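## Task

Remove the cyan microphone from its stand and set it down on an empty part of the table, where it rests motionless and contacts no other object on the table. At the end the other microphone must still sit in the holder of its own stand, and both stands must stand upright on the table. No stand may tilt far while its own microphone is touching it. Releasing the cyan microphone while it is moving quickly, or letting it drop or slide downward by more than a few centimetres in total, may count as failure. Anything that stays in place only because the robot is holding it at the end is not counted.

## Robot and tools

Robot: two 6-joint arms, left_arm and right_arm, each with a parallel two-finger gripper. Base roots in the scene frame: left_arm at (+0.041, +0.339, 0) m, right_arm at (-0.027, -0.369, 0) m, both turned only slightly about z. Scene frame: origin on the table top midway between the arms, +z up, +x out across the table, +y toward left_arm. The arm names do not refer to sides of any camera image.

execute_actions takes "actions", a list holding zero or one item, plus optional "pictures" (boolean).
- Empty list: no motion; returns the state with camera pictures.
- Move: {"rows": [...], "steps": n}. n is 9 to 15 control steps (default 15), each 1/30 s. Every row is used for one step; if rows run out, the last row repeats. Each row is one flat list of 14 numbers, each in [-1, 1], covering both arms even if one stays put: left_arm waist, shoulder, elbow, wrist pitch, wrist yaw, wrist roll, opening, then right_arm in that same order.
- Wait: {"steps": n} with n up to 300; no new command, returns n steps after the previous result (your reply time is included).

Joint numbers are scaled offsets, not poses. They are measured from the joint angles printed in the most recent result that lists them (before any such result, and for later calls inside one reply, from the angles at the start of the action), never from the preceding row. A value of 1.0 equals 1.202 rad for waist, 1.258 shoulder, 1.238 elbow, 2.073 wrist pitch, 2.022 wrist yaw and wrist roll. Joint ranges in rad: waist -2.618 to 3.054, shoulder 0.000 to 3.142, elbow 0.000 to 3.142, wrist pitch -1.571 to 1.571, wrist yaw -1.571 to 1.571, wrist roll -2.094 to 2.094. A call asking for more than 0.036 rad beyond a range is refused and nothing moves; true limits may differ by that much, and targets past them are clipped (reported as "joint sent to its limit", possibly for an earlier action). The opening number is absolute, not an offset: +1 fully open, -1 closed.

Motion rules: per step each joint target stays within a fixed lead of its measured angle (0.202 rad waist, 0.258 shoulder, 0.238 elbow, 0.573 wrist pitch, 0.522 wrist yaw and roll), and targets are pulled back if they would move the gripper over 70 mm from where it is, so big changes need several actions. Sending zeros is not a pause: it drives the arm back to the reference angles, and arms can sag under zeros; to hold an arm, send the offsets back to the desired angles in the first call of a reply, zeros afterwards, and enlarge the offset when a joint keeps falling short. The last 9 steps of each action run after its result is returned, while you think. Between calls the arms keep heading to the last target until they all nearly stop or a step is HELD.

Results: one state line per arm giving end_effector_position (m) and end_effector_quat_wxyz in the scene frame; this point lies between the finger pads about 1 cm behind the tips, with fingers pointing along the gripper +z and closing along its y. Reported positions may be off, more so at long reach. Joint positions (rad) and velocities (rad/s) per arm, ending with the pad gap (m; 0.094 fully open). grip_measured gives finger opening on the command scale (each gripper biased up to about 1 mm). Joint torques are total drive outputs with offsets and noise. "joint command not followed" means the clearance check altered targets; HELD marks steps where part of your row was not sent. MOTOR HOT appears from 75 °C; at 90 °C the arm halts 10 s; at 100 °C it goes limp and falls (OVER-TEMPERATURE FAULT). Avoid long heavy holds.

Gripping: to hold something keep the commanded opening under grip_measured, about 0.03 below for a firm grip, less for a lighter one. Pad force tops out near 50 to 62 N.

zoom_image: "camera" is one of cam_head_left, cam_head_right (896x504), cam_left_wrist, cam_right_wrist (616x616, fisheye); "region" is [x0, y0, x1, y1] in that image's pixels from the top-left, no larger than 504 by 504. It magnifies that camera's latest picture. Calibration (K, distortion, T_world_to_cam) is supplied per camera and may be slightly off; wrist camera poses follow the arm's joint readings.

read_manual: optional "section" (only "licences"); returns URDF licence text, no motion.

finished_scene: "scene" is the current scene number; it closes that scene for good, grades it and returns the next task. Answering without any tool call ends everything.

Avoid: arms striking or pressing each other, hard pushes, knocking anything off the table, tipping a stand while its microphone rests on it, opening the gripper while the microphone is moving fast, and letting it drop or slide. Release it only when it sits still on a clear spot. Loose objects may occasionally get a brief outside shove.

Each tool is called after "Emit:" by a JSON object that holds its "fn" and its "kwargs", one argument or row to a line.

## Session

Emit:
{"fn": "execute_actions", "kwargs": {
  "actions": []
}}

Scene clock: 0.00 s of 4800.00 s.
left_arm: end_effector_position=(+0.1857, +0.5420, +0.3854) grip_measured=+1.000 end_effector_quat_wxyz=(+0.261, +0.175, +0.902, +0.295) | right_arm: end_effector_position=(+0.5322, -0.5794, +0.3306) grip_measured=+1.000 end_effector_quat_wxyz=(-0.518, +0.652, -0.303, +0.464)
Joint positions: left_arm=[ 1.361  1.208  1.857 -1.499  0.407  1.463  0.094] | right_arm=[-0.67   2.139  1.898  0.178 -1.023 -1.921  0.094]
Joint velocities: left_arm=[-0.007 -0.007 -0.007 -0.037 -0.022  0.022  0.   ] | right_arm=[ 0.007  0.002  0.017  0.007 -0.037 -0.022  0.   ]
Joint torques (N m, as the arm reports them, + toward a larger angle): no reading
Motor temperatures (°C, as the motors report them): left_arm=[27 24 25 25 24 27] | right_arm=[26 26 25 23 24 24]

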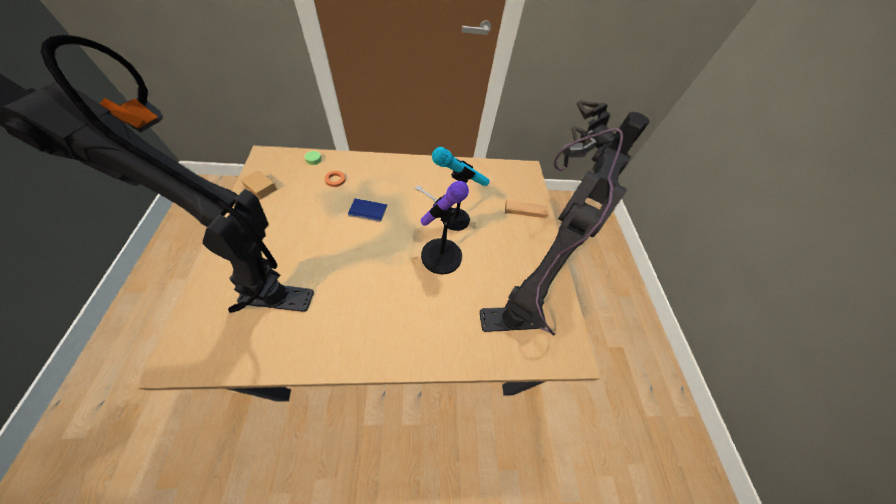

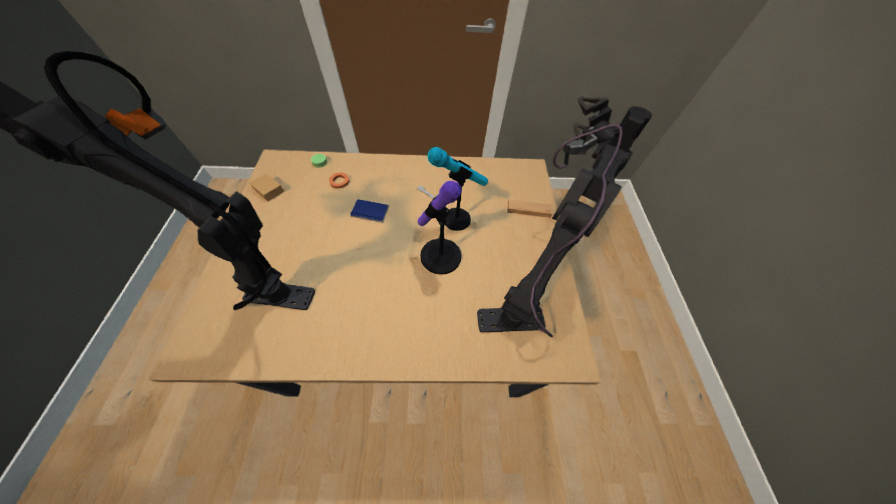

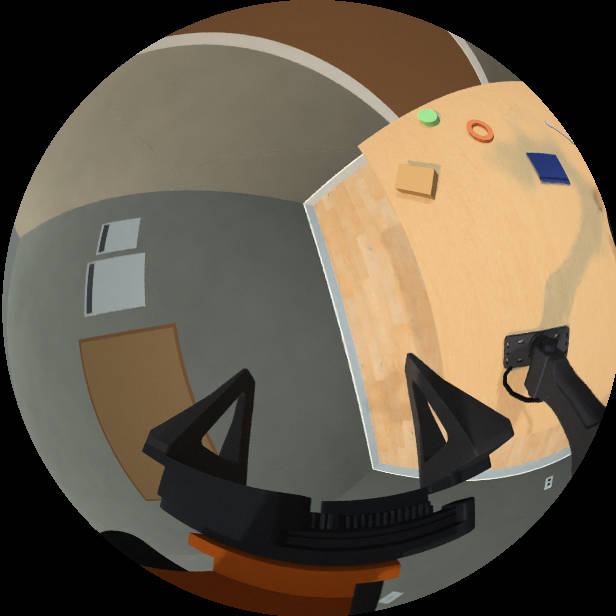

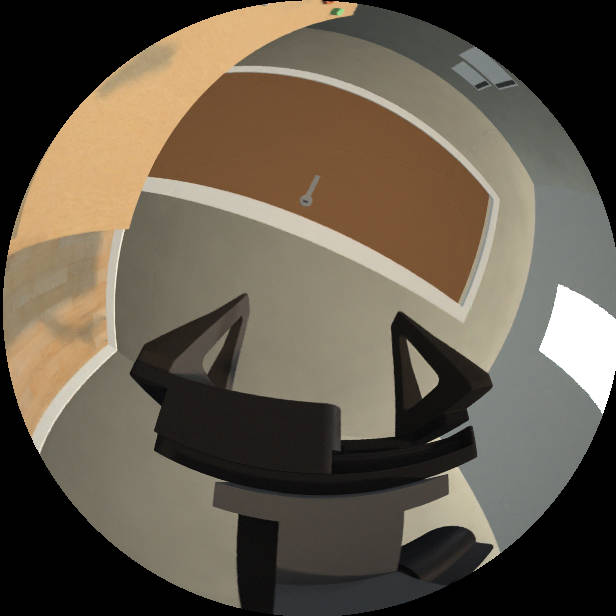

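Emit:
{"fn": "zoom_image", "kwargs": {
  "camera": "cam_head_left",
  "region": [390,130,550,280]
}}

Emit:
{"fn": "zoom_image", "kwargs": {
  "camera": "cam_head_right",
  "region": [390,130,550,280]
}}

Region (390, 130, 550, 280) of cam_head_left's 896x504 image, scaled by 3.150, with more detail than that image has; it fills the top 472 rows of this view, and the rest is white.

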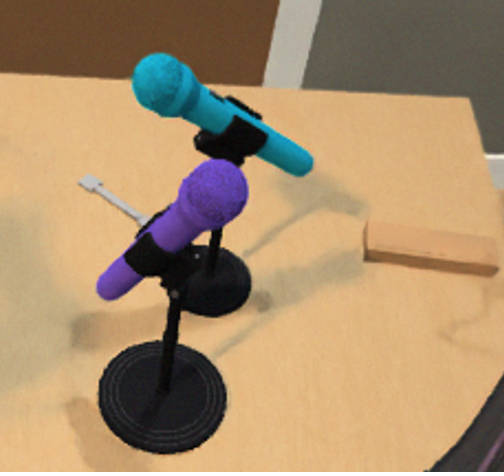

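Region (390, 130, 550, 280) of cam_head_right's 896x504 image, scaled by 3.150, with more detail than that image has; it fills the top 472 rows of this view, and the rest is white.

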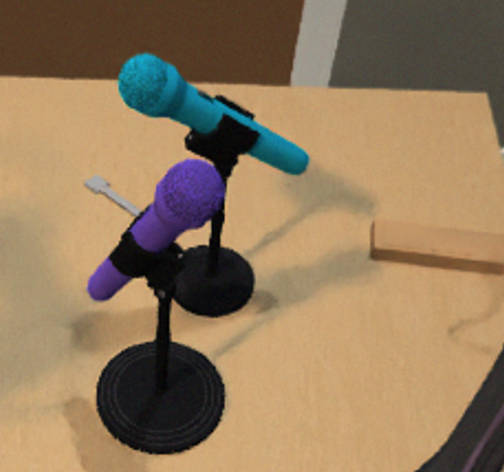

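Emit:
{"fn": "execute_actions", "kwargs": {
  "actions": [
    {"rows":[[-1,0.1,0,0.27,-0.2,-0.72,1,0,0,0,0,0,0,1]]}
  ]
}}

Emit:
{"fn": "execute_actions", "kwargs": {
  "actions": [
    {"steps":30}
  ]
}}

Emit:
{"fn": "execute_actions", "kwargs": {
  "actions": [
    {"rows":[[-0.84,0.2,0,0,0,0,1,0,0,0,0,0,0,1]]}
  ]
}}

Emit:
{"fn": "execute_actions", "kwargs": {
  "actions": [
    {"steps":40}
  ],
  "pictures": true
}}

Scene clock: 2.17 s of 4800.00 s.
left_arm: end_effector_position=(+0.2585, +0.5883, +0.4144) grip_measured=+1.000 end_effector_quat_wxyz=(+0.315, +0.065, +0.880, +0.349) | right_arm: end_effector_position=(+0.5322, -0.5794, +0.3306) grip_measured=+1.000 end_effector_quat_wxyz=(-0.518, +0.652, -0.303, +0.464)
Joint positions: left_arm=[ 1.048  1.301  1.857 -1.153  0.131  0.999  0.094] | right_arm=[-0.67   2.139  1.898  0.178 -1.023 -1.921  0.094]
Joint velocities: left_arm=[-1.99   0.696  0.017  1.663 -0.93  -2.864  0.   ] | right_arm=[ 0.002  0.007 -0.002 -0.037  0.037 -0.022  0.   ]
Joint torques (N m, as the arm reports them, + toward a larger angle): left_arm=[-1.02 -3.38  4.19  1.89  0.22 -0.01] | right_arm=[ -0.01 -11.91   6.72   1.51  -0.05  -0.02]
Motor temperatures (°C, as the motors report them): left_arm=[27 24 25 25 24 27] | right_arm=[26 27 25 23 24 24]
Steps of this call (steps 1 to 59: nothing new was sent; steps 60 to 65: the first 6 steps of this action). Readings (joint positions):
60: left_arm=[1.336 1.212 1.857 -1.470 0.363 1.414] | right_arm=[-0.670 2.139 1.898 0.178 -1.023 -1.921]
61: left_arm=[1.290 1.220 1.857 -1.408 0.312 1.349] | right_arm=[-0.670 2.139 1.898 0.178 -1.023 -1.921]
63: left_arm=[1.182 1.254 1.857 -1.276 0.217 1.194] | right_arm=[-0.670 2.139 1.898 0.178 -1.023 -1.921]
65: the state above

Scene clock: 3.17 s of 4800.00 s.
left_arm: end_effector_position=(+0.4157, +0.3476, +0.4349) grip_measured=+1.000 end_effector_quat_wxyz=(+0.526, -0.001, +0.850, +0.006) | right_arm: end_effector_position=(+0.5322, -0.5794, +0.3306) grip_measured=+1.000 end_effector_quat_wxyz=(-0.518, +0.652, -0.303, +0.464)
Joint positions: left_arm=[ 0.154  1.362  1.857 -0.957  0.012  0.016  0.094] | right_arm=[-0.67   2.139  1.898  0.178 -1.023 -1.921  0.094]
Joint velocities: left_arm=[ 0.017  0.007 -0.007 -0.022  0.051  0.022  0.   ] | right_arm=[-0.017  0.002 -0.012 -0.007 -0.022  0.022  0.   ]
Joint torques (N m, as the arm reports them, + toward a larger angle): left_arm=[ 0.39 -6.1   4.47  2.56 -0.07 -0.06] | right_arm=[  0.05 -11.92   6.73   1.51  -0.04  -0.01]
Motor temperatures (°C, as the motors report them): left_arm=[27 24 25 25 24 27] | right_arm=[26 28 25 24 24 24]
Kept back: nothing.
Steps of this call (steps 1 to 9: the last 9 steps of your previous action; steps 10 to 30: the robot went on to your last target). Readings (joint positions):
1: left_arm=[0.978 1.322 1.857 -1.105 0.101 0.900] | right_arm=[-0.670 2.139 1.898 0.178 -1.023 -1.921]
2: left_arm=[0.908 1.340 1.857 -1.070 0.078 0.801] | right_arm=[-0.670 2.139 1.898 0.178 -1.023 -1.921]
4: left_arm=[0.765 1.360 1.857 -1.024 0.047 0.604] | right_arm=[-0.670 2.139 1.898 0.178 -1.023 -1.921]
8: left_arm=[0.471 1.362 1.857 -0.976 0.022 0.266] | right_arm=[-0.670 2.139 1.898 0.178 -1.023 -1.921]
30: the state above

Scene clock: 3.37 s of 4800.00 s.
left_arm: end_effector_position=(+0.4544, +0.2681, +0.3829) grip_measured=+1.000 end_effector_quat_wxyz=(+0.467, +0.083, +0.880, -0.036) | right_arm: end_effector_position=(+0.5322, -0.5794, +0.3306) grip_measured=+1.000 end_effector_quat_wxyz=(-0.518, +0.652, -0.303, +0.464)
Joint positions: left_arm=[-0.046  1.511  1.861 -0.946 -0.003  0.015  0.094] | right_arm=[-0.67   2.139  1.898  0.178 -1.023 -1.921  0.094]
Joint velocities: left_arm=[-1.238  1.018 -0.007 -0.037  0.022  0.037  0.   ] | right_arm=[-0.002 -0.022  0.007 -0.007 -0.022 -0.022  0.   ]
Joint torques (N m, as the arm reports them, + toward a larger angle): left_arm=[-2.03 -5.53  4.72  2.15  0.09  0.04] | right_arm=[ -0.03 -11.83   6.74   1.51  -0.04  -0.01]
Motor temperatures (°C, as the motors report them): left_arm=[27 24 25 26 24 27] | right_arm=[26 28 25 24 24 24]
Steps of this call (steps 1 to 6: the first 6 steps of this action). Readings (joint positions):
1: left_arm=[0.140 1.373 1.858 -0.958 0.004 0.015] | right_arm=[-0.670 2.139 1.898 0.178 -1.023 -1.921]
2: left_arm=[0.112 1.388 1.861 -0.951 -0.000 0.015] | right_arm=[-0.670 2.139 1.898 0.178 -1.023 -1.921]
4: left_arm=[0.038 1.441 1.861 -0.946 -0.001 0.015] | right_arm=[-0.670 2.139 1.898 0.178 -1.023 -1.921]
6: the state above

Scene clock: 4.70 s of 4800.00 s.
left_arm: end_effector_position=(+0.2852, -0.0377, +0.3253) grip_measured=+1.000 end_effector_quat_wxyz=(+0.354, +0.444, +0.799, -0.197) | right_arm: end_effector_position=(+0.5322, -0.5794, +0.3306) grip_measured=+1.000 end_effector_quat_wxyz=(-0.518, +0.652, -0.303, +0.464)
Joint positions: left_arm=[-0.863  1.639  1.852 -0.949  0.019  0.017  0.094] | right_arm=[-0.67   2.139  1.898  0.178 -1.023 -1.921  0.094]
Joint velocities: left_arm=[ 0.007 -0.022 -0.007  0.037  0.022 -0.022  0.   ] | right_arm=[-0.022 -0.002 -0.002 -0.051  0.022 -0.037  0.   ]
Joint torques (N m, as the arm reports them, + toward a larger angle): left_arm=[ 0.43 -9.58  5.62  2.   -0.08  0.02] | right_arm=[  0.   -11.86   6.78   1.5   -0.04  -0.02]
Motor temperatures (°C, as the motors report them): left_arm=[27 25 25 26 24 27] | right_arm=[26 28 25 24 24 24]
Kept back: nothing.
Steps of this call (steps 1 to 9: the last 9 steps of your previous action; steps 10 to 40: the robot went on to your last target). Readings (joint positions):
1: left_arm=[-0.094 1.546 1.861 -0.946 -0.004 0.015] | right_arm=[-0.670 2.139 1.898 0.178 -1.023 -1.921]
2: left_arm=[-0.145 1.579 1.861 -0.946 -0.005 0.015] | right_arm=[-0.670 2.139 1.898 0.178 -1.023 -1.921]
4: left_arm=[-0.259 1.631 1.861 -0.946 -0.006 0.015] | right_arm=[-0.670 2.139 1.898 0.178 -1.023 -1.921]
8: left_arm=[-0.506 1.659 1.852 -0.949 -0.003 0.015] | right_arm=[-0.670 2.139 1.898 0.178 -1.023 -1.921]
40: the state above
camera_calibration (this result's frames):
cam_left_wrist: T_world_to_cam=[[-0.87214, -0.441872, -0.21005, 0.308612], [-0.39338, 0.888585, -0.235942, 0.258791], [0.290903, -0.123145, -0.948794, 0.32991], [0, 0, 0, 1]] pos_world=[0.274984, -0.0529645, 0.438901]
cam_right_wrist: T_world_to_cam=[[-0.0988656, 0.395355, 0.913192, -0.0166059], [-0.329696, -0.87887, 0.344801, -0.439974], [0.938896, -0.266987, 0.217237, -0.605801], [0, 0, 0, 1]] pos_world=[0.422085, -0.541856, 0.29847]

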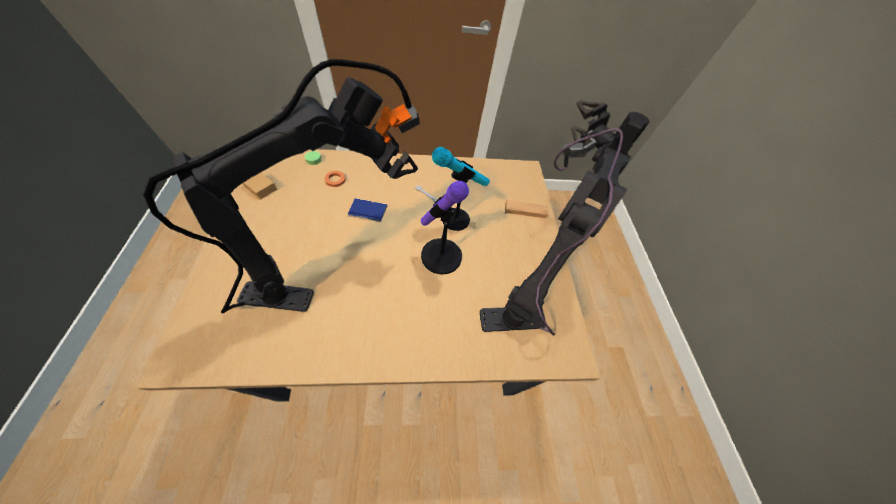

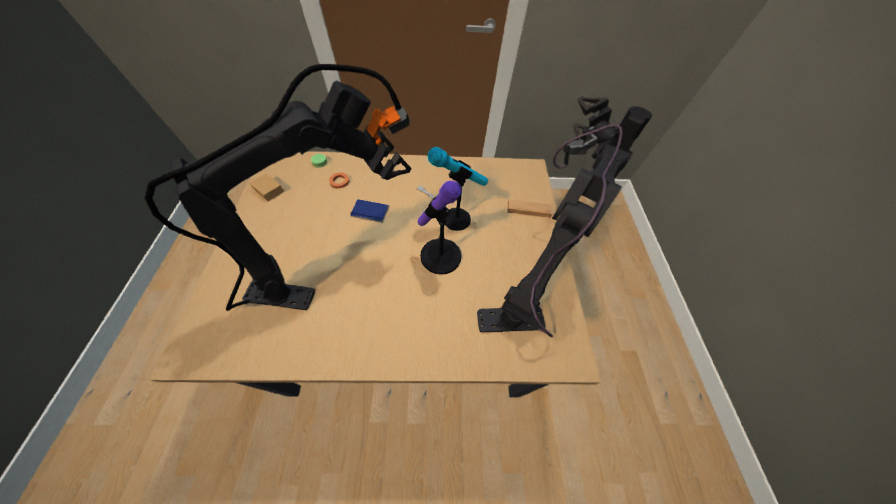

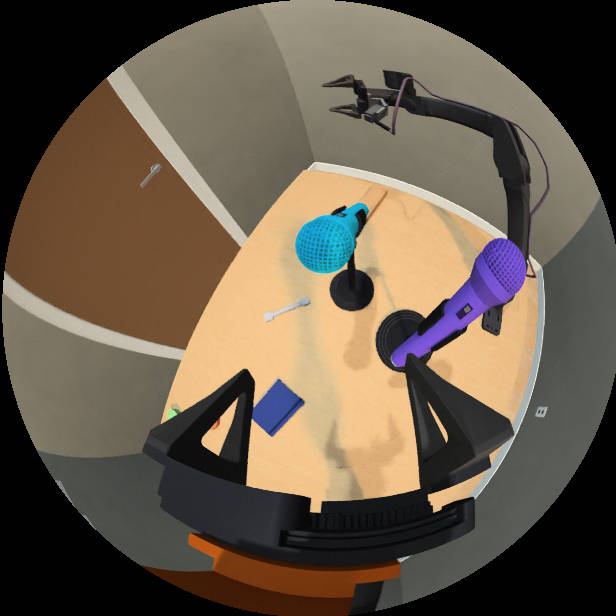

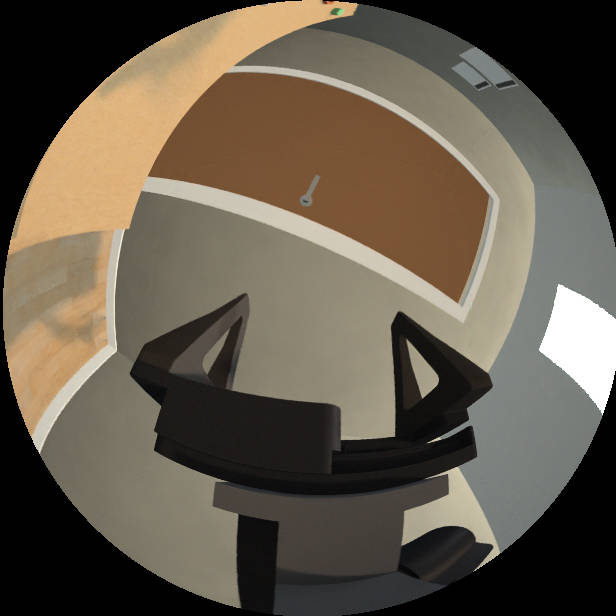

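Emit:
{"fn": "execute_actions", "kwargs": {
  "actions": [
    {"rows":[[0.05,0.05,0.07,0.02,0.06,0.04,1,0,0,0,0,0,0,1],[0.09,0.1,0.13,0.03,0.12,0.08,1,0,0,0,0,0,0,1],[0.13,0.19,0.205,0.052,0.19,0.13,1,0,0,0,0,0,0,1]]}
  ]
}}

Emit:
{"fn": "execute_actions", "kwargs": {
  "actions": [
    {"steps":22}
  ],
  "pictures": true
}}

Scene clock: 5.67 s of 4800.00 s.
left_arm: end_effector_position=(+0.3411, -0.0748, +0.3491) grip_measured=+1.000 end_effector_quat_wxyz=(+0.389, +0.490, +0.736, -0.260) | right_arm: end_effector_position=(+0.5322, -0.5794, +0.3306) grip_measured=+1.000 end_effector_quat_wxyz=(-0.517, +0.652, -0.303, +0.464)
Joint positions: left_arm=[-0.726  1.834  2.076 -0.864  0.265  0.184  0.094] | right_arm=[-0.67   2.139  1.898  0.178 -1.023 -1.922  0.094]
Joint velocities: left_arm=[0.593 0.735 0.198 0.505 0.755 0.652 0.   ] | right_arm=[-0.012 -0.022  0.007  0.007 -0.066 -0.095  0.   ]
Joint torques (N m, as the arm reports them, + toward a larger angle): left_arm=[-1.4  -9.54  6.28  1.47  0.34  0.07] | right_arm=[ -0.05 -11.86   6.8    1.51  -0.05  -0.01]
Motor temperatures (°C, as the motors report them): left_arm=[27 25 25 26 24 27] | right_arm=[26 28 26 24 24 24]
Steps of this call (steps 1 to 15: the robot went on to your last target; steps 16 to 23: nothing new was sent; steps 24 to 29: the first 6 steps of this action). Readings (joint positions):
24: left_arm=[-0.856 1.646 1.862 -0.953 0.038 0.029] | right_arm=[-0.670 2.139 1.898 0.178 -1.023 -1.921]
25: left_arm=[-0.840 1.668 1.897 -0.958 0.080 0.056] | right_arm=[-0.670 2.139 1.898 0.178 -1.023 -1.921]
27: left_arm=[-0.780 1.763 2.022 -0.927 0.197 0.133] | right_arm=[-0.670 2.139 1.898 0.178 -1.023 -1.921]
29: the state above

Scene clock: 6.40 s of 4800.00 s.
left_arm: end_effector_position=(+0.3454, -0.0877, +0.3243) grip_measured=+1.000 end_effector_quat_wxyz=(+0.363, +0.533, +0.710, -0.282) | right_arm: end_effector_position=(+0.5322, -0.5794, +0.3306) grip_measured=+1.000 end_effector_quat_wxyz=(-0.517, +0.652, -0.303, +0.464)
Joint positions: left_arm=[-0.697  1.9    2.078 -0.851  0.385  0.275  0.094] | right_arm=[-0.67   2.139  1.898  0.178 -1.023 -1.922  0.094]
Joint velocities: left_arm=[-0.002 -0.012 -0.007 -0.007  0.022  0.007  0.   ] | right_arm=[ 0.002  0.002 -0.012  0.007 -0.007  0.081  0.   ]
Joint torques (N m, as the arm reports them, + toward a larger angle): left_arm=[ -0.64 -12.21   7.21   2.24   0.25   0.05] | right_arm=[  0.02 -11.91   6.77   1.51  -0.05   0.  ]
Motor temperatures (°C, as the motors report them): left_arm=[27 25 25 26 24 27] | right_arm=[26 29 26 24 24 24]
Kept back: nothing.
Steps of this call (steps 1 to 9: the last 9 steps of your previous action; steps 10 to 22: the robot went on to your last target). Readings (joint positions):
1: left_arm=[-0.709 1.855 2.078 -0.853 0.285 0.202] | right_arm=[-0.670 2.139 1.898 0.178 -1.023 -1.922]
2: left_arm=[-0.699 1.872 2.078 -0.852 0.301 0.216] | right_arm=[-0.670 2.139 1.898 0.178 -1.023 -1.922]
4: left_arm=[-0.694 1.896 2.078 -0.853 0.325 0.237] | right_arm=[-0.670 2.139 1.898 0.178 -1.023 -1.922]
8: left_arm=[-0.697 1.901 2.078 -0.852 0.362 0.260] | right_arm=[-0.670 2.139 1.898 0.178 -1.023 -1.922]
22: the state above
camera_calibration (this result's frames):
cam_left_wrist: T_world_to_cam=[[-0.955385, -0.211007, -0.206676, 0.386666], [-0.128623, 0.927128, -0.351979, 0.27616], [0.265885, -0.309693, -0.912905, 0.285906], [0, 0, 0, 1]] pos_world=[0.328918, -0.0859037, 0.438122]
cam_right_wrist: T_world_to_cam=[[-0.0990076, 0.395673, 0.913039, -0.0162948], [-0.329737, -0.878753, 0.34506, -0.43997], [0.938867, -0.266899, 0.217471, -0.605812], [0, 0, 0, 1]] pos_world=[0.422089, -0.541868, 0.29844]

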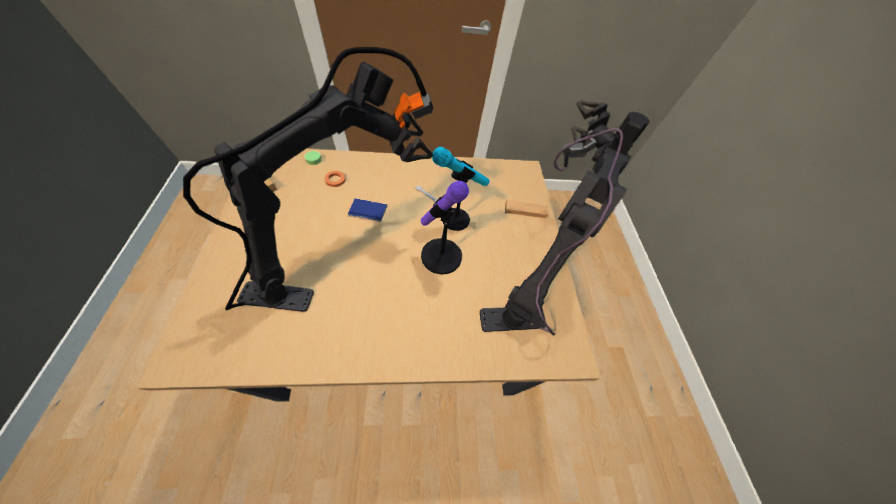

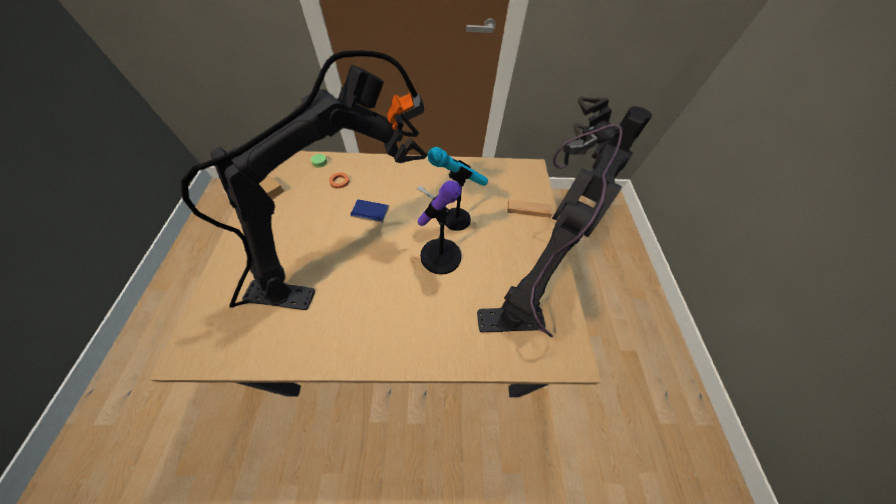

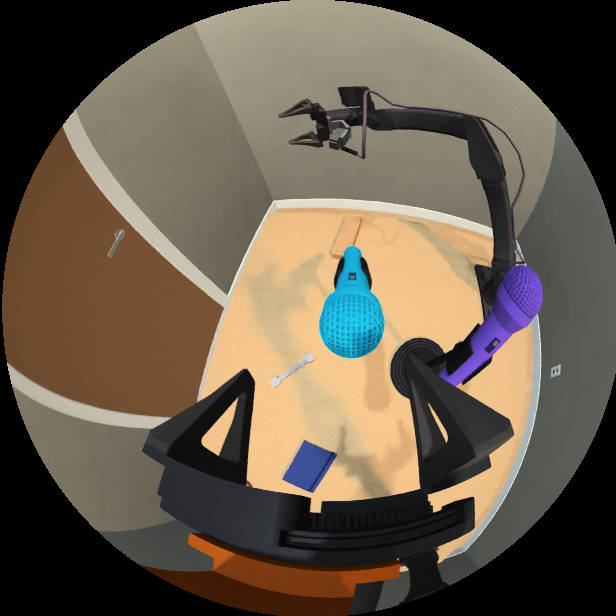

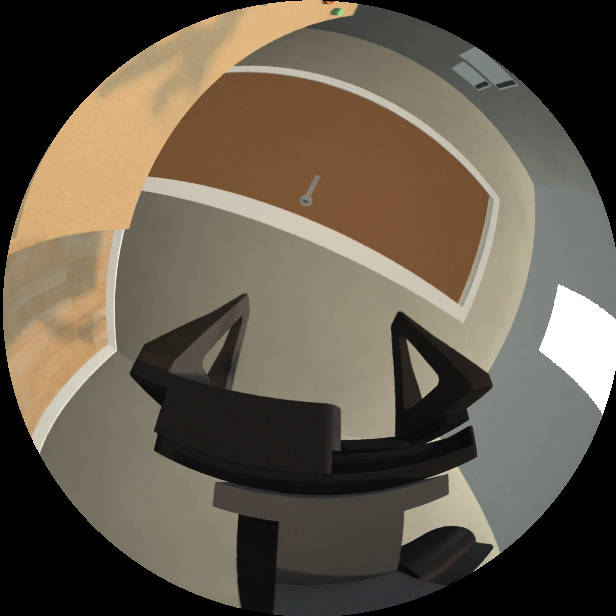

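Emit:
{"fn": "execute_actions", "kwargs": {
  "actions": [
    {"rows":[[-0.015,0,0.03,0,0.01,0,1,0,0,0,0,0,0,1],[-0.025,0.01,0.04,0.005,0.01,0,1,0,0,0,0,0,0,1],[-0.032,0.025,0.05,0.01,0.01,0,1,0,0,0,0,0,0,1],[-0.038,0.04,0.06,0.015,0.01,0,1,0,0,0,0,0,0,1],[-0.044,0.055,0.07,0.02,0.01,0,1,0,0,0,0,0,0,1],[-0.05,0.07,0.08,0.025,0.01,0,1,0,0,0,0,0,0,1],[-0.055,0.085,0.09,0.03,0.01,0,1,0,0,0,0,0,0,1],[-0.06,0.1,0.1,0.035,0.01,0,1,0,0,0,0,0,0,1],[-0.065,0.12,0.11,0.04,0.01,0,1,0,0,0,0,0,0,1]]}
  ]
}}

Emit:
{"fn": "execute_actions", "kwargs": {
  "actions": [
    {"steps":20}
  ],
  "pictures": true
}}

Scene clock: 7.23 s of 4800.00 s.
left_arm: end_effector_position=(+0.3397, -0.1053, +0.3296) grip_measured=+1.000 end_effector_quat_wxyz=(+0.371, +0.543, +0.696, -0.290) | right_arm: end_effector_position=(+0.5322, -0.5794, +0.3306) grip_measured=+1.000 end_effector_quat_wxyz=(-0.517, +0.652, -0.302, +0.465)
Joint positions: left_arm=[-0.727  1.936  2.129 -0.839  0.387  0.276  0.094] | right_arm=[-0.67   2.139  1.898  0.178 -1.023 -1.922  0.094]
Joint velocities: left_arm=[-0.291  0.374  0.413  0.212  0.022 -0.022  0.   ] | right_arm=[-0.007  0.007 -0.007  0.007  0.022 -0.007  0.   ]
Joint torques (N m, as the arm reports them, + toward a larger angle): left_arm=[-1.11 -8.    6.92  2.18  0.23  0.  ] | right_arm=[  0.03 -11.86   6.75   1.51  -0.04  -0.02]
Motor temperatures (°C, as the motors report them): left_arm=[27 25 25 26 24 27] | right_arm=[26 29 26 25 24 24]
Steps of this call (steps 1 to 15: the robot went on to your last target; steps 16 to 19: nothing new was sent; steps 20 to 25: the first 6 steps of this action). Readings (joint positions):
20: left_arm=[-0.698 1.900 2.078 -0.851 0.386 0.276] | right_arm=[-0.670 2.139 1.898 0.178 -1.023 -1.922]
21: left_arm=[-0.700 1.900 2.080 -0.852 0.386 0.276] | right_arm=[-0.670 2.139 1.898 0.178 -1.023 -1.922]
23: left_arm=[-0.710 1.913 2.100 -0.850 0.386 0.276] | right_arm=[-0.670 2.139 1.898 0.178 -1.023 -1.922]
25: the state above

Scene clock: 7.90 s of 4800.00 s.
left_arm: end_effector_position=(+0.3397, -0.1469, +0.2944) grip_measured=+1.000 end_effector_quat_wxyz=(+0.354, +0.561, +0.686, -0.299) | right_arm: end_effector_position=(+0.5322, -0.5794, +0.3306) grip_measured=+1.000 end_effector_quat_wxyz=(-0.517, +0.652, -0.302, +0.465)
Joint positions: left_arm=[-0.774  2.065  2.183 -0.783  0.392  0.276  0.094] | right_arm=[-0.67   2.139  1.898  0.178 -1.023 -1.922  0.094]
Joint velocities: left_arm=[-0.007  0.007  0.007  0.007  0.007 -0.081  0.   ] | right_arm=[ 0.002 -0.007  0.002 -0.037 -0.081  0.051  0.   ]
Joint torques (N m, as the arm reports them, + toward a larger angle): left_arm=[ -0.16 -13.37   7.77   2.33   0.23   0.02] | right_arm=[  0.01 -11.9    6.7    1.52  -0.05  -0.02]
Motor temperatures (°C, as the motors report them): left_arm=[27 25 26 26 24 27] | right_arm=[26 29 26 25 24 24]
Kept back: nothing.
Steps of this call (steps 1 to 9: the last 9 steps of your previous action; steps 10 to 20: the robot went on to your last target). Readings (joint positions):
1: left_arm=[-0.736 1.951 2.144 -0.830 0.388 0.276] | right_arm=[-0.670 2.139 1.898 0.178 -1.023 -1.922]
2: left_arm=[-0.746 1.968 2.157 -0.821 0.389 0.276] | right_arm=[-0.670 2.139 1.898 0.178 -1.023 -1.922]
4: left_arm=[-0.762 2.006 2.180 -0.800 0.391 0.276] | right_arm=[-0.670 2.139 1.898 0.178 -1.023 -1.922]
8: left_arm=[-0.774 2.055 2.183 -0.790 0.392 0.276] | right_arm=[-0.670 2.139 1.898 0.178 -1.023 -1.922]
20: the state above
camera_calibration (this result's frames):
cam_left_wrist: T_world_to_cam=[[-0.969113, -0.133321, -0.207473, 0.378937], [-0.0510762, 0.931543, -0.360025, 0.296481], [0.241269, -0.338308, -0.909581, 0.244963], [0, 0, 0, 1]] pos_world=[0.323275, -0.142792, 0.408173]
cam_right_wrist: T_world_to_cam=[[-0.0991496, 0.395992, 0.912885, -0.0159838], [-0.329777, -0.878637, 0.345318, -0.439966], [0.938838, -0.266811, 0.217706, -0.605823], [0, 0, 0, 1]] pos_world=[0.422094, -0.541881, 0.298411]

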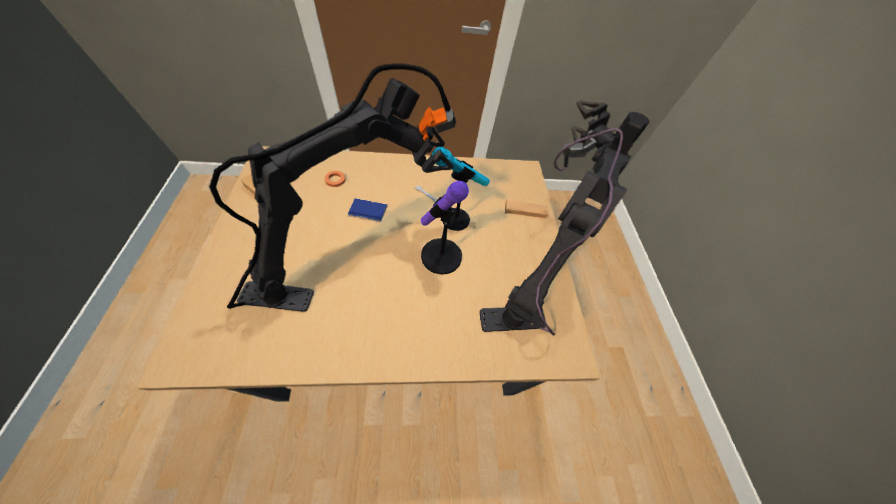

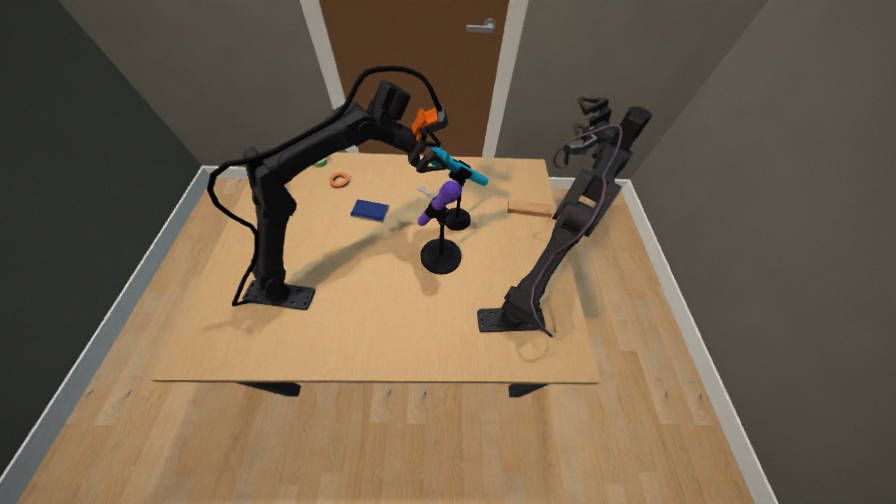

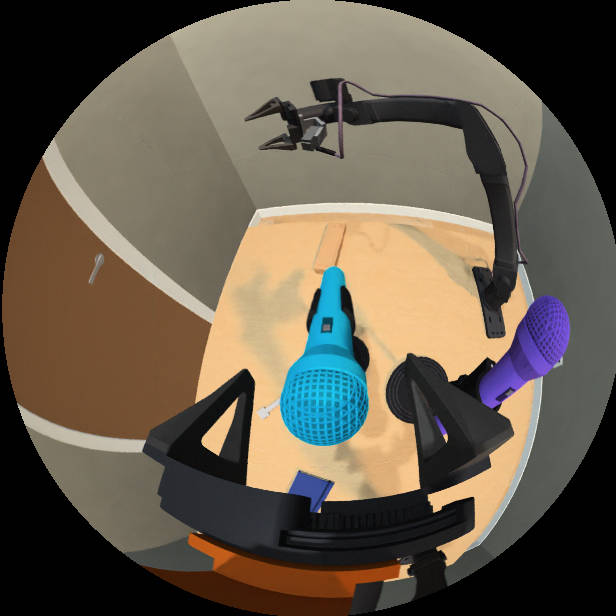

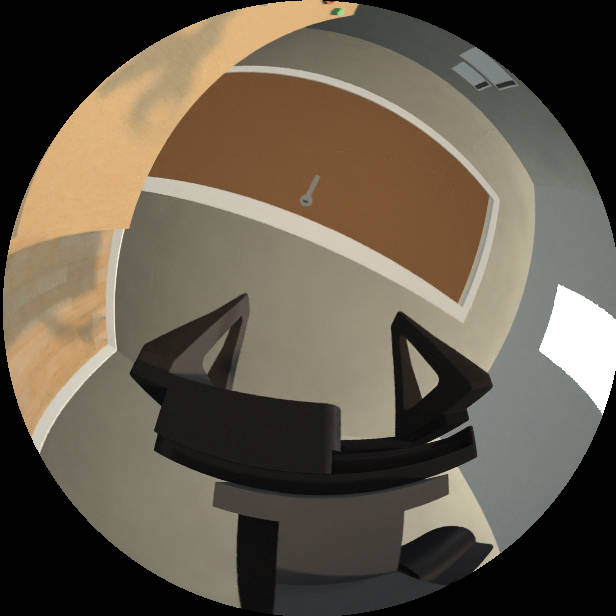

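Emit:
{"fn": "execute_actions", "kwargs": {
  "actions": [
    {"rows":[[0.01,-0.011,-0.032,0.006,0.005,0,0.5,0,0,0,0,0,0,1]]}
  ]
}}

Emit:
{"fn": "execute_actions", "kwargs": {
  "actions": [
    {"steps":12}
  ],
  "pictures": true
}}

Scene clock: 8.53 s of 4800.00 s.
left_arm: end_effector_position=(+0.3392, -0.1462, +0.2845) grip_measured=+0.503 end_effector_quat_wxyz=(+0.345, +0.562, +0.691, -0.297) | right_arm: end_effector_position=(+0.5322, -0.5794, +0.3306) grip_measured=+1.000 end_effector_quat_wxyz=(-0.517, +0.652, -0.302, +0.465)
Joint positions: left_arm=[-0.774  2.065  2.158 -0.779  0.392  0.276  0.071] | right_arm=[-0.67   2.139  1.898  0.178 -1.023 -1.922  0.094]
Joint velocities: left_arm=[-0.017  0.007 -0.056 -0.037 -0.022  0.007 -0.001] | right_arm=[ 0.007 -0.012 -0.007 -0.007  0.007  0.022  0.   ]
Joint torques (N m, as the arm reports them, + toward a larger angle): left_arm=[  0.87 -13.29   4.78   2.21   0.18   0.03] | right_arm=[  0.07 -11.88   6.81   1.5   -0.05  -0.01]
Motor temperatures (°C, as the motors report them): left_arm=[27 26 26 26 24 27] | right_arm=[26 29 26 25 24 24]
Steps of this call (steps 1 to 13: the robot went on to your last target; steps 14 to 19: the first 6 steps of this action). Readings (joint positions):
14: left_arm=[-0.774 2.065 2.179 -0.781 0.392 0.276] | right_arm=[-0.670 2.139 1.898 0.178 -1.023 -1.922]
15: left_arm=[-0.774 2.065 2.175 -0.779 0.392 0.276] | right_arm=[-0.670 2.139 1.898 0.178 -1.023 -1.922]
17: left_arm=[-0.774 2.065 2.164 -0.779 0.392 0.276] | right_arm=[-0.670 2.139 1.898 0.178 -1.023 -1.922]
19: the state above

Scene clock: 8.93 s of 4800.00 s.
left_arm: end_effector_position=(+0.3391, -0.1461, +0.2841) grip_measured=+0.503 end_effector_quat_wxyz=(+0.345, +0.562, +0.691, -0.297) | right_arm: end_effector_position=(+0.5322, -0.5794, +0.3306) grip_measured=+1.000 end_effector_quat_wxyz=(-0.517, +0.652, -0.302, +0.465)
Joint positions: left_arm=[-0.774  2.065  2.156 -0.779  0.392  0.276  0.071] | right_arm=[-0.67   2.139  1.898  0.178 -1.023 -1.922  0.094]
Joint velocities: left_arm=[-0.007  0.002 -0.007  0.037 -0.022  0.007 -0.001] | right_arm=[-0.012  0.022 -0.017  0.051  0.037 -0.007  0.   ]
Joint torques (N m, as the arm reports them, + toward a larger angle): left_arm=[  0.89 -13.3    4.58   2.2    0.2    0.03] | right_arm=[ -0.02 -11.85   6.8    1.51  -0.05  -0.02]
Motor temperatures (°C, as the motors report them): left_arm=[27 26 26 27 24 27] | right_arm=[26 29 26 25 24 24]
Kept back: nothing.
Steps of this call (steps 1 to 9: the last 9 steps of your previous action; steps 10 to 12: the robot went on to your last target). Readings (joint positions):
1: left_arm=[-0.774 2.065 2.156 -0.779 0.392 0.276] | right_arm=[-0.670 2.139 1.898 0.178 -1.023 -1.922]
2: left_arm=[-0.774 2.065 2.156 -0.779 0.392 0.276] | right_arm=[-0.670 2.139 1.898 0.178 -1.023 -1.922]
4: left_arm=[-0.774 2.065 2.156 -0.779 0.392 0.276] | right_arm=[-0.670 2.139 1.898 0.178 -1.023 -1.922]
8: left_arm=[-0.774 2.065 2.156 -0.779 0.392 0.276] | right_arm=[-0.670 2.139 1.898 0.178 -1.023 -1.922]
12: the state above
camera_calibration (this result's frames):
cam_left_wrist: T_world_to_cam=[[-0.971886, -0.129817, -0.196429, 0.374611], [-0.0559034, 0.937643, -0.343075, 0.289712], [0.228717, -0.322449, -0.91854, 0.24513], [0, 0, 0, 1]] pos_world=[0.32421, -0.143973, 0.398139]
cam_right_wrist: T_world_to_cam=[[-0.0995751, 0.396513, 0.912613, -0.015421], [-0.329926, -0.878443, 0.345669, -0.439913], [0.938741, -0.266674, 0.218291, -0.605903], [0, 0, 0, 1]] pos_world=[0.422111, -0.541903, 0.298401]

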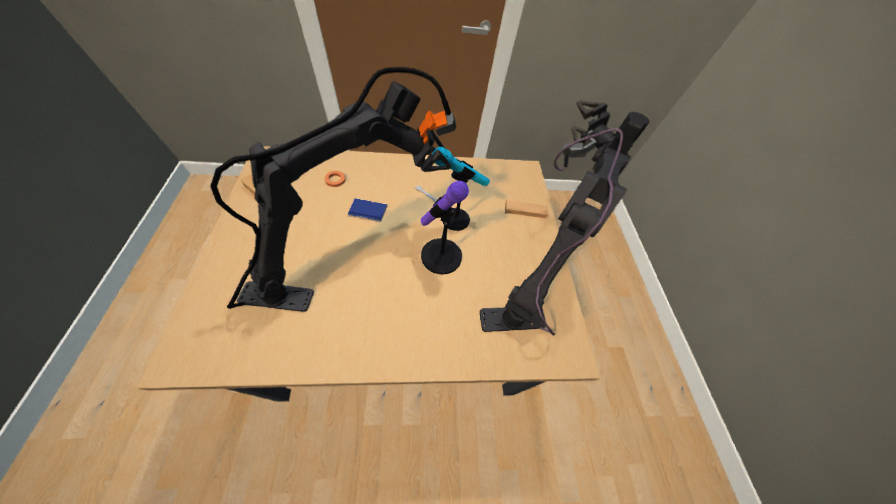

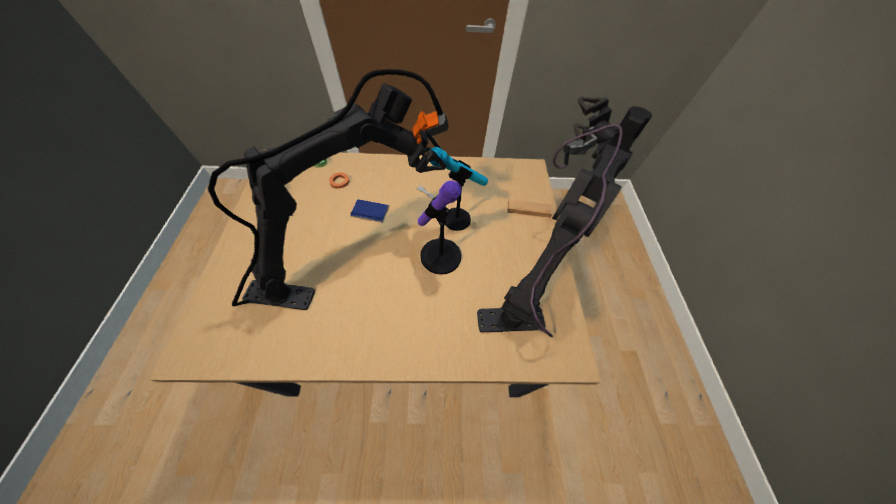

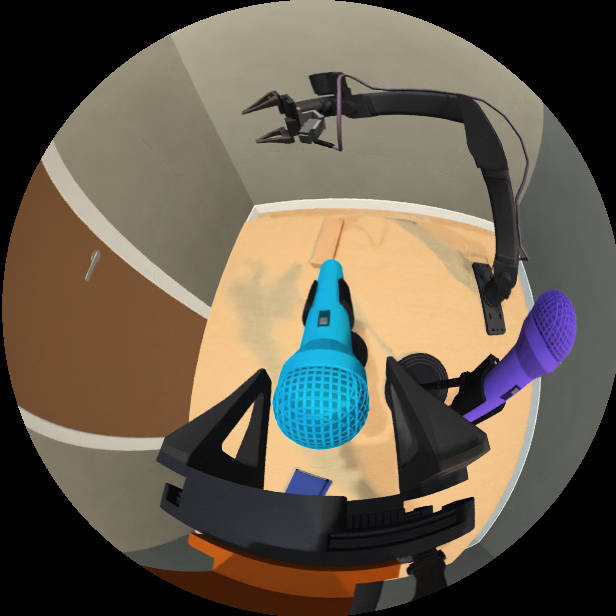

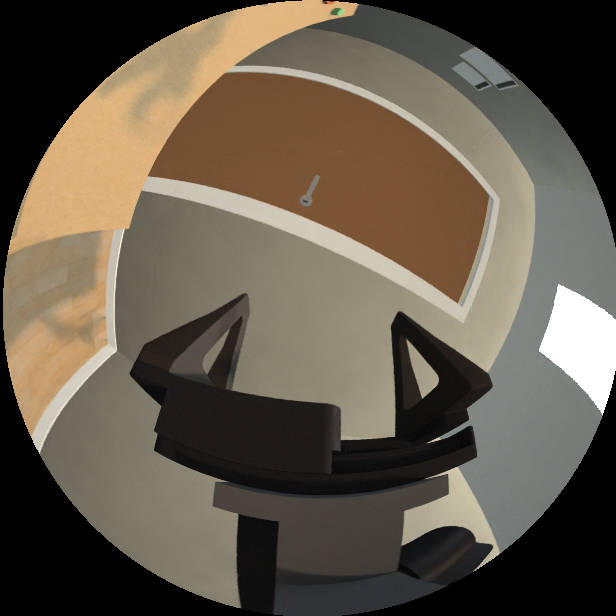

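Lower slightly, shift left, close.

Emit:
{"fn": "execute_actions", "kwargs": {
  "actions": [
    {"rows":[[0.022,-0.011,-0.025,0.005,0,0,0.5,0,0,0,0,0,0,1],[0.022,-0.011,-0.025,0.005,0,0,0.5,0,0,0,0,0,0,1],[0.022,-0.011,-0.025,0.005,0,0,0.45,0,0,0,0,0,0,1],[0.022,-0.011,-0.025,0.005,0,0,0.4,0,0,0,0,0,0,1],[0.022,-0.011,-0.025,0.005,0,0,0.35,0,0,0,0,0,0,1],[0.022,-0.011,-0.025,0.005,0,0,0.3,0,0,0,0,0,0,1],[0.022,-0.011,-0.025,0.005,0,0,0.25,0,0,0,0,0,0,1],[0.022,-0.011,-0.025,0.005,0,0,0.2,0,0,0,0,0,0,1],[0.022,-0.011,-0.025,0.005,0,0,0.15,0,0,0,0,0,0,1],[0.022,-0.011,-0.025,0.005,0,0,0.05,0,0,0,0,0,0,1]]}
  ]
}}

Emit:
{"fn": "execute_actions", "kwargs": {
  "actions": [
    {"steps":14}
  ],
  "pictures": true
}}

Scene clock: 9.53 s of 4800.00 s.
left_arm: end_effector_position=(+0.3460, -0.1407, +0.2777) grip_measured=+0.325 end_effector_quat_wxyz=(+0.341, +0.557, +0.699, -0.293) | right_arm: end_effector_position=(+0.5322, -0.5794, +0.3306) grip_measured=+1.000 end_effector_quat_wxyz=(-0.517, +0.652, -0.302, +0.465)
Joint positions: left_arm=[-0.758  2.065  2.141 -0.778  0.392  0.276  0.062] | right_arm=[-0.67   2.139  1.898  0.178 -1.023 -1.923  0.094]
Joint velocities: left_arm=[ 0.066 -0.002 -0.027 -0.022  0.066  0.007 -0.044] | right_arm=[-0.007 -0.007  0.022  0.007 -0.007  0.022  0.   ]
Joint torques (N m, as the arm reports them, + toward a larger angle): left_arm=[  0.52 -13.27   4.58   2.2    0.07   0.03] | right_arm=[  0.02 -11.85   6.78   1.51  -0.04  -0.01]
Motor temperatures (°C, as the motors report them): left_arm=[27 26 26 27 24 27] | right_arm=[26 29 26 25 24 24]
Steps of this call (steps 1 to 12: the robot went on to your last target; steps 13 to 18: the first 6 steps of this action). Readings (joint positions):
13: left_arm=[-0.773 2.065 2.154 -0.778 0.392 0.276] | right_arm=[-0.670 2.139 1.898 0.178 -1.023 -1.922]
14: left_arm=[-0.771 2.065 2.152 -0.778 0.392 0.276] | right_arm=[-0.670 2.139 1.898 0.178 -1.023 -1.922]
16: left_arm=[-0.765 2.065 2.145 -0.778 0.392 0.276] | right_arm=[-0.670 2.139 1.898 0.178 -1.023 -1.923]
18: the state above

Scene clock: 10.00 s of 4800.00 s.
left_arm: end_effector_position=(+0.3458, -0.1406, +0.2778) grip_measured=+0.054 end_effector_quat_wxyz=(+0.340, +0.557, +0.698, -0.295) | right_arm: end_effector_position=(+0.5322, -0.5794, +0.3306) grip_measured=+1.000 end_effector_quat_wxyz=(-0.517, +0.652, -0.302, +0.465)
Joint positions: left_arm=[-0.757  2.065  2.14  -0.778  0.398  0.276  0.05 ] | right_arm=[-0.67   2.139  1.898  0.178 -1.023 -1.923  0.094]
Joint velocities: left_arm=[-0.002 -0.002  0.017 -0.051 -0.022  0.007 -0.001] | right_arm=[-0.017 -0.002  0.012 -0.022  0.037  0.022  0.   ]
Joint torques (N m, as the arm reports them, + toward a larger angle): left_arm=[  0.75 -13.26   4.48   2.19   0.05   0.04] | right_arm=[  0.03 -11.94   6.77   1.52  -0.04  -0.01]
Motor temperatures (°C, as the motors report them): left_arm=[27 26 26 27 24 27] | right_arm=[26 30 26 25 24 24]
Kept back: nothing.
Steps of this call (steps 1 to 9: the last 9 steps of your previous action; steps 10 to 14: the robot went on to your last target). Readings (joint positions):
1: left_arm=[-0.757 2.065 2.140 -0.778 0.393 0.276] | right_arm=[-0.670 2.139 1.898 0.178 -1.023 -1.923]
2: left_arm=[-0.757 2.065 2.140 -0.778 0.393 0.276] | right_arm=[-0.670 2.139 1.898 0.178 -1.023 -1.923]
4: left_arm=[-0.757 2.065 2.140 -0.778 0.396 0.276] | right_arm=[-0.670 2.139 1.898 0.178 -1.023 -1.923]
8: left_arm=[-0.757 2.065 2.140 -0.778 0.398 0.276] | right_arm=[-0.670 2.139 1.898 0.178 -1.023 -1.923]
14: the state above
camera_calibration (this result's frames):
cam_left_wrist: T_world_to_cam=[[-0.972566, -0.140202, -0.185631, 0.376385], [-0.0718045, 0.939938, -0.333708, 0.285967], [0.221268, -0.311224, -0.924219, 0.245379], [0, 0, 0, 1]] pos_world=[0.332299, -0.139653, 0.392082]
cam_right_wrist: T_world_to_cam=[[-0.099717, 0.396832, 0.912459, -0.0151099], [-0.329967, -0.878326, 0.345927, -0.439909], [0.938711, -0.266586, 0.218525, -0.605914], [0, 0, 0, 1]] pos_world=[0.422116, -0.541916, 0.298371]

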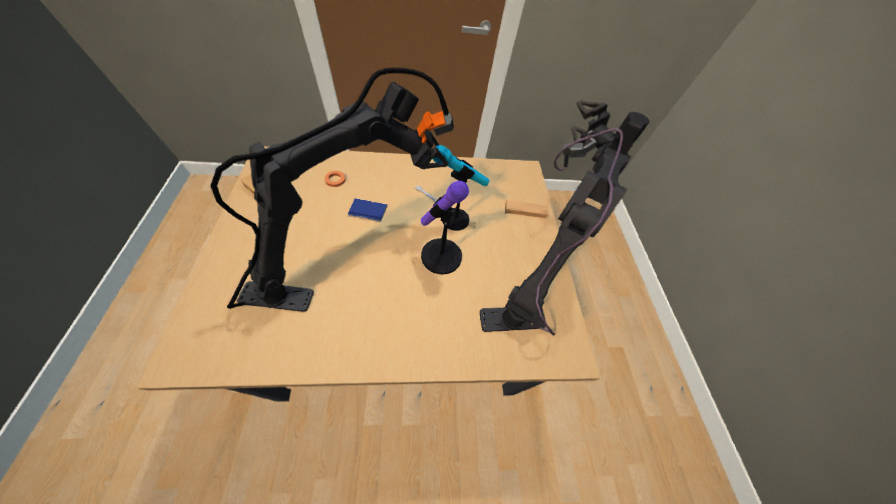

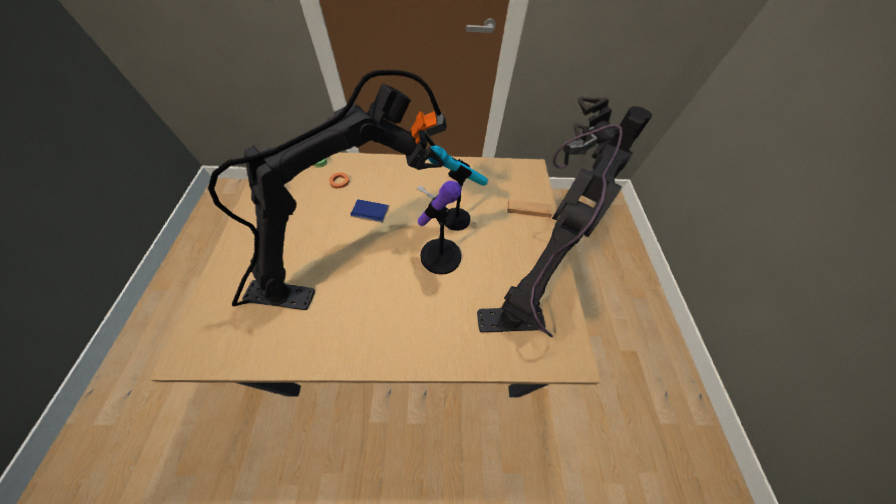

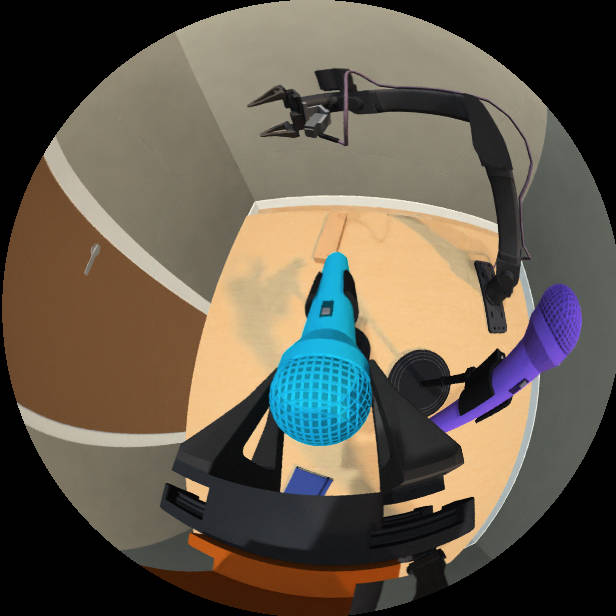

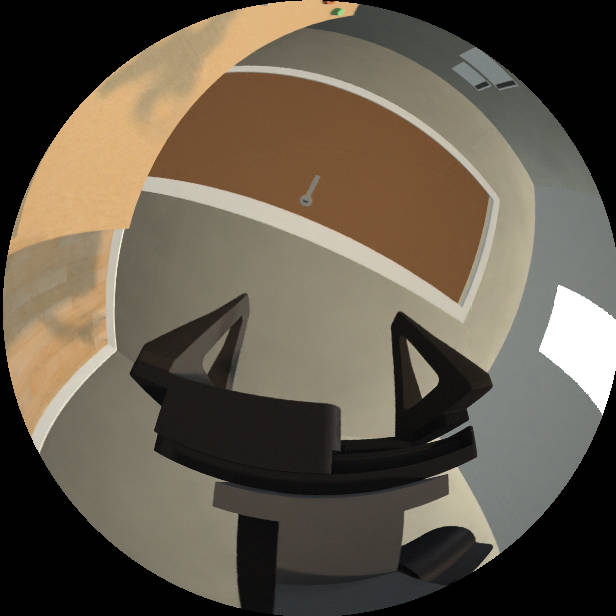

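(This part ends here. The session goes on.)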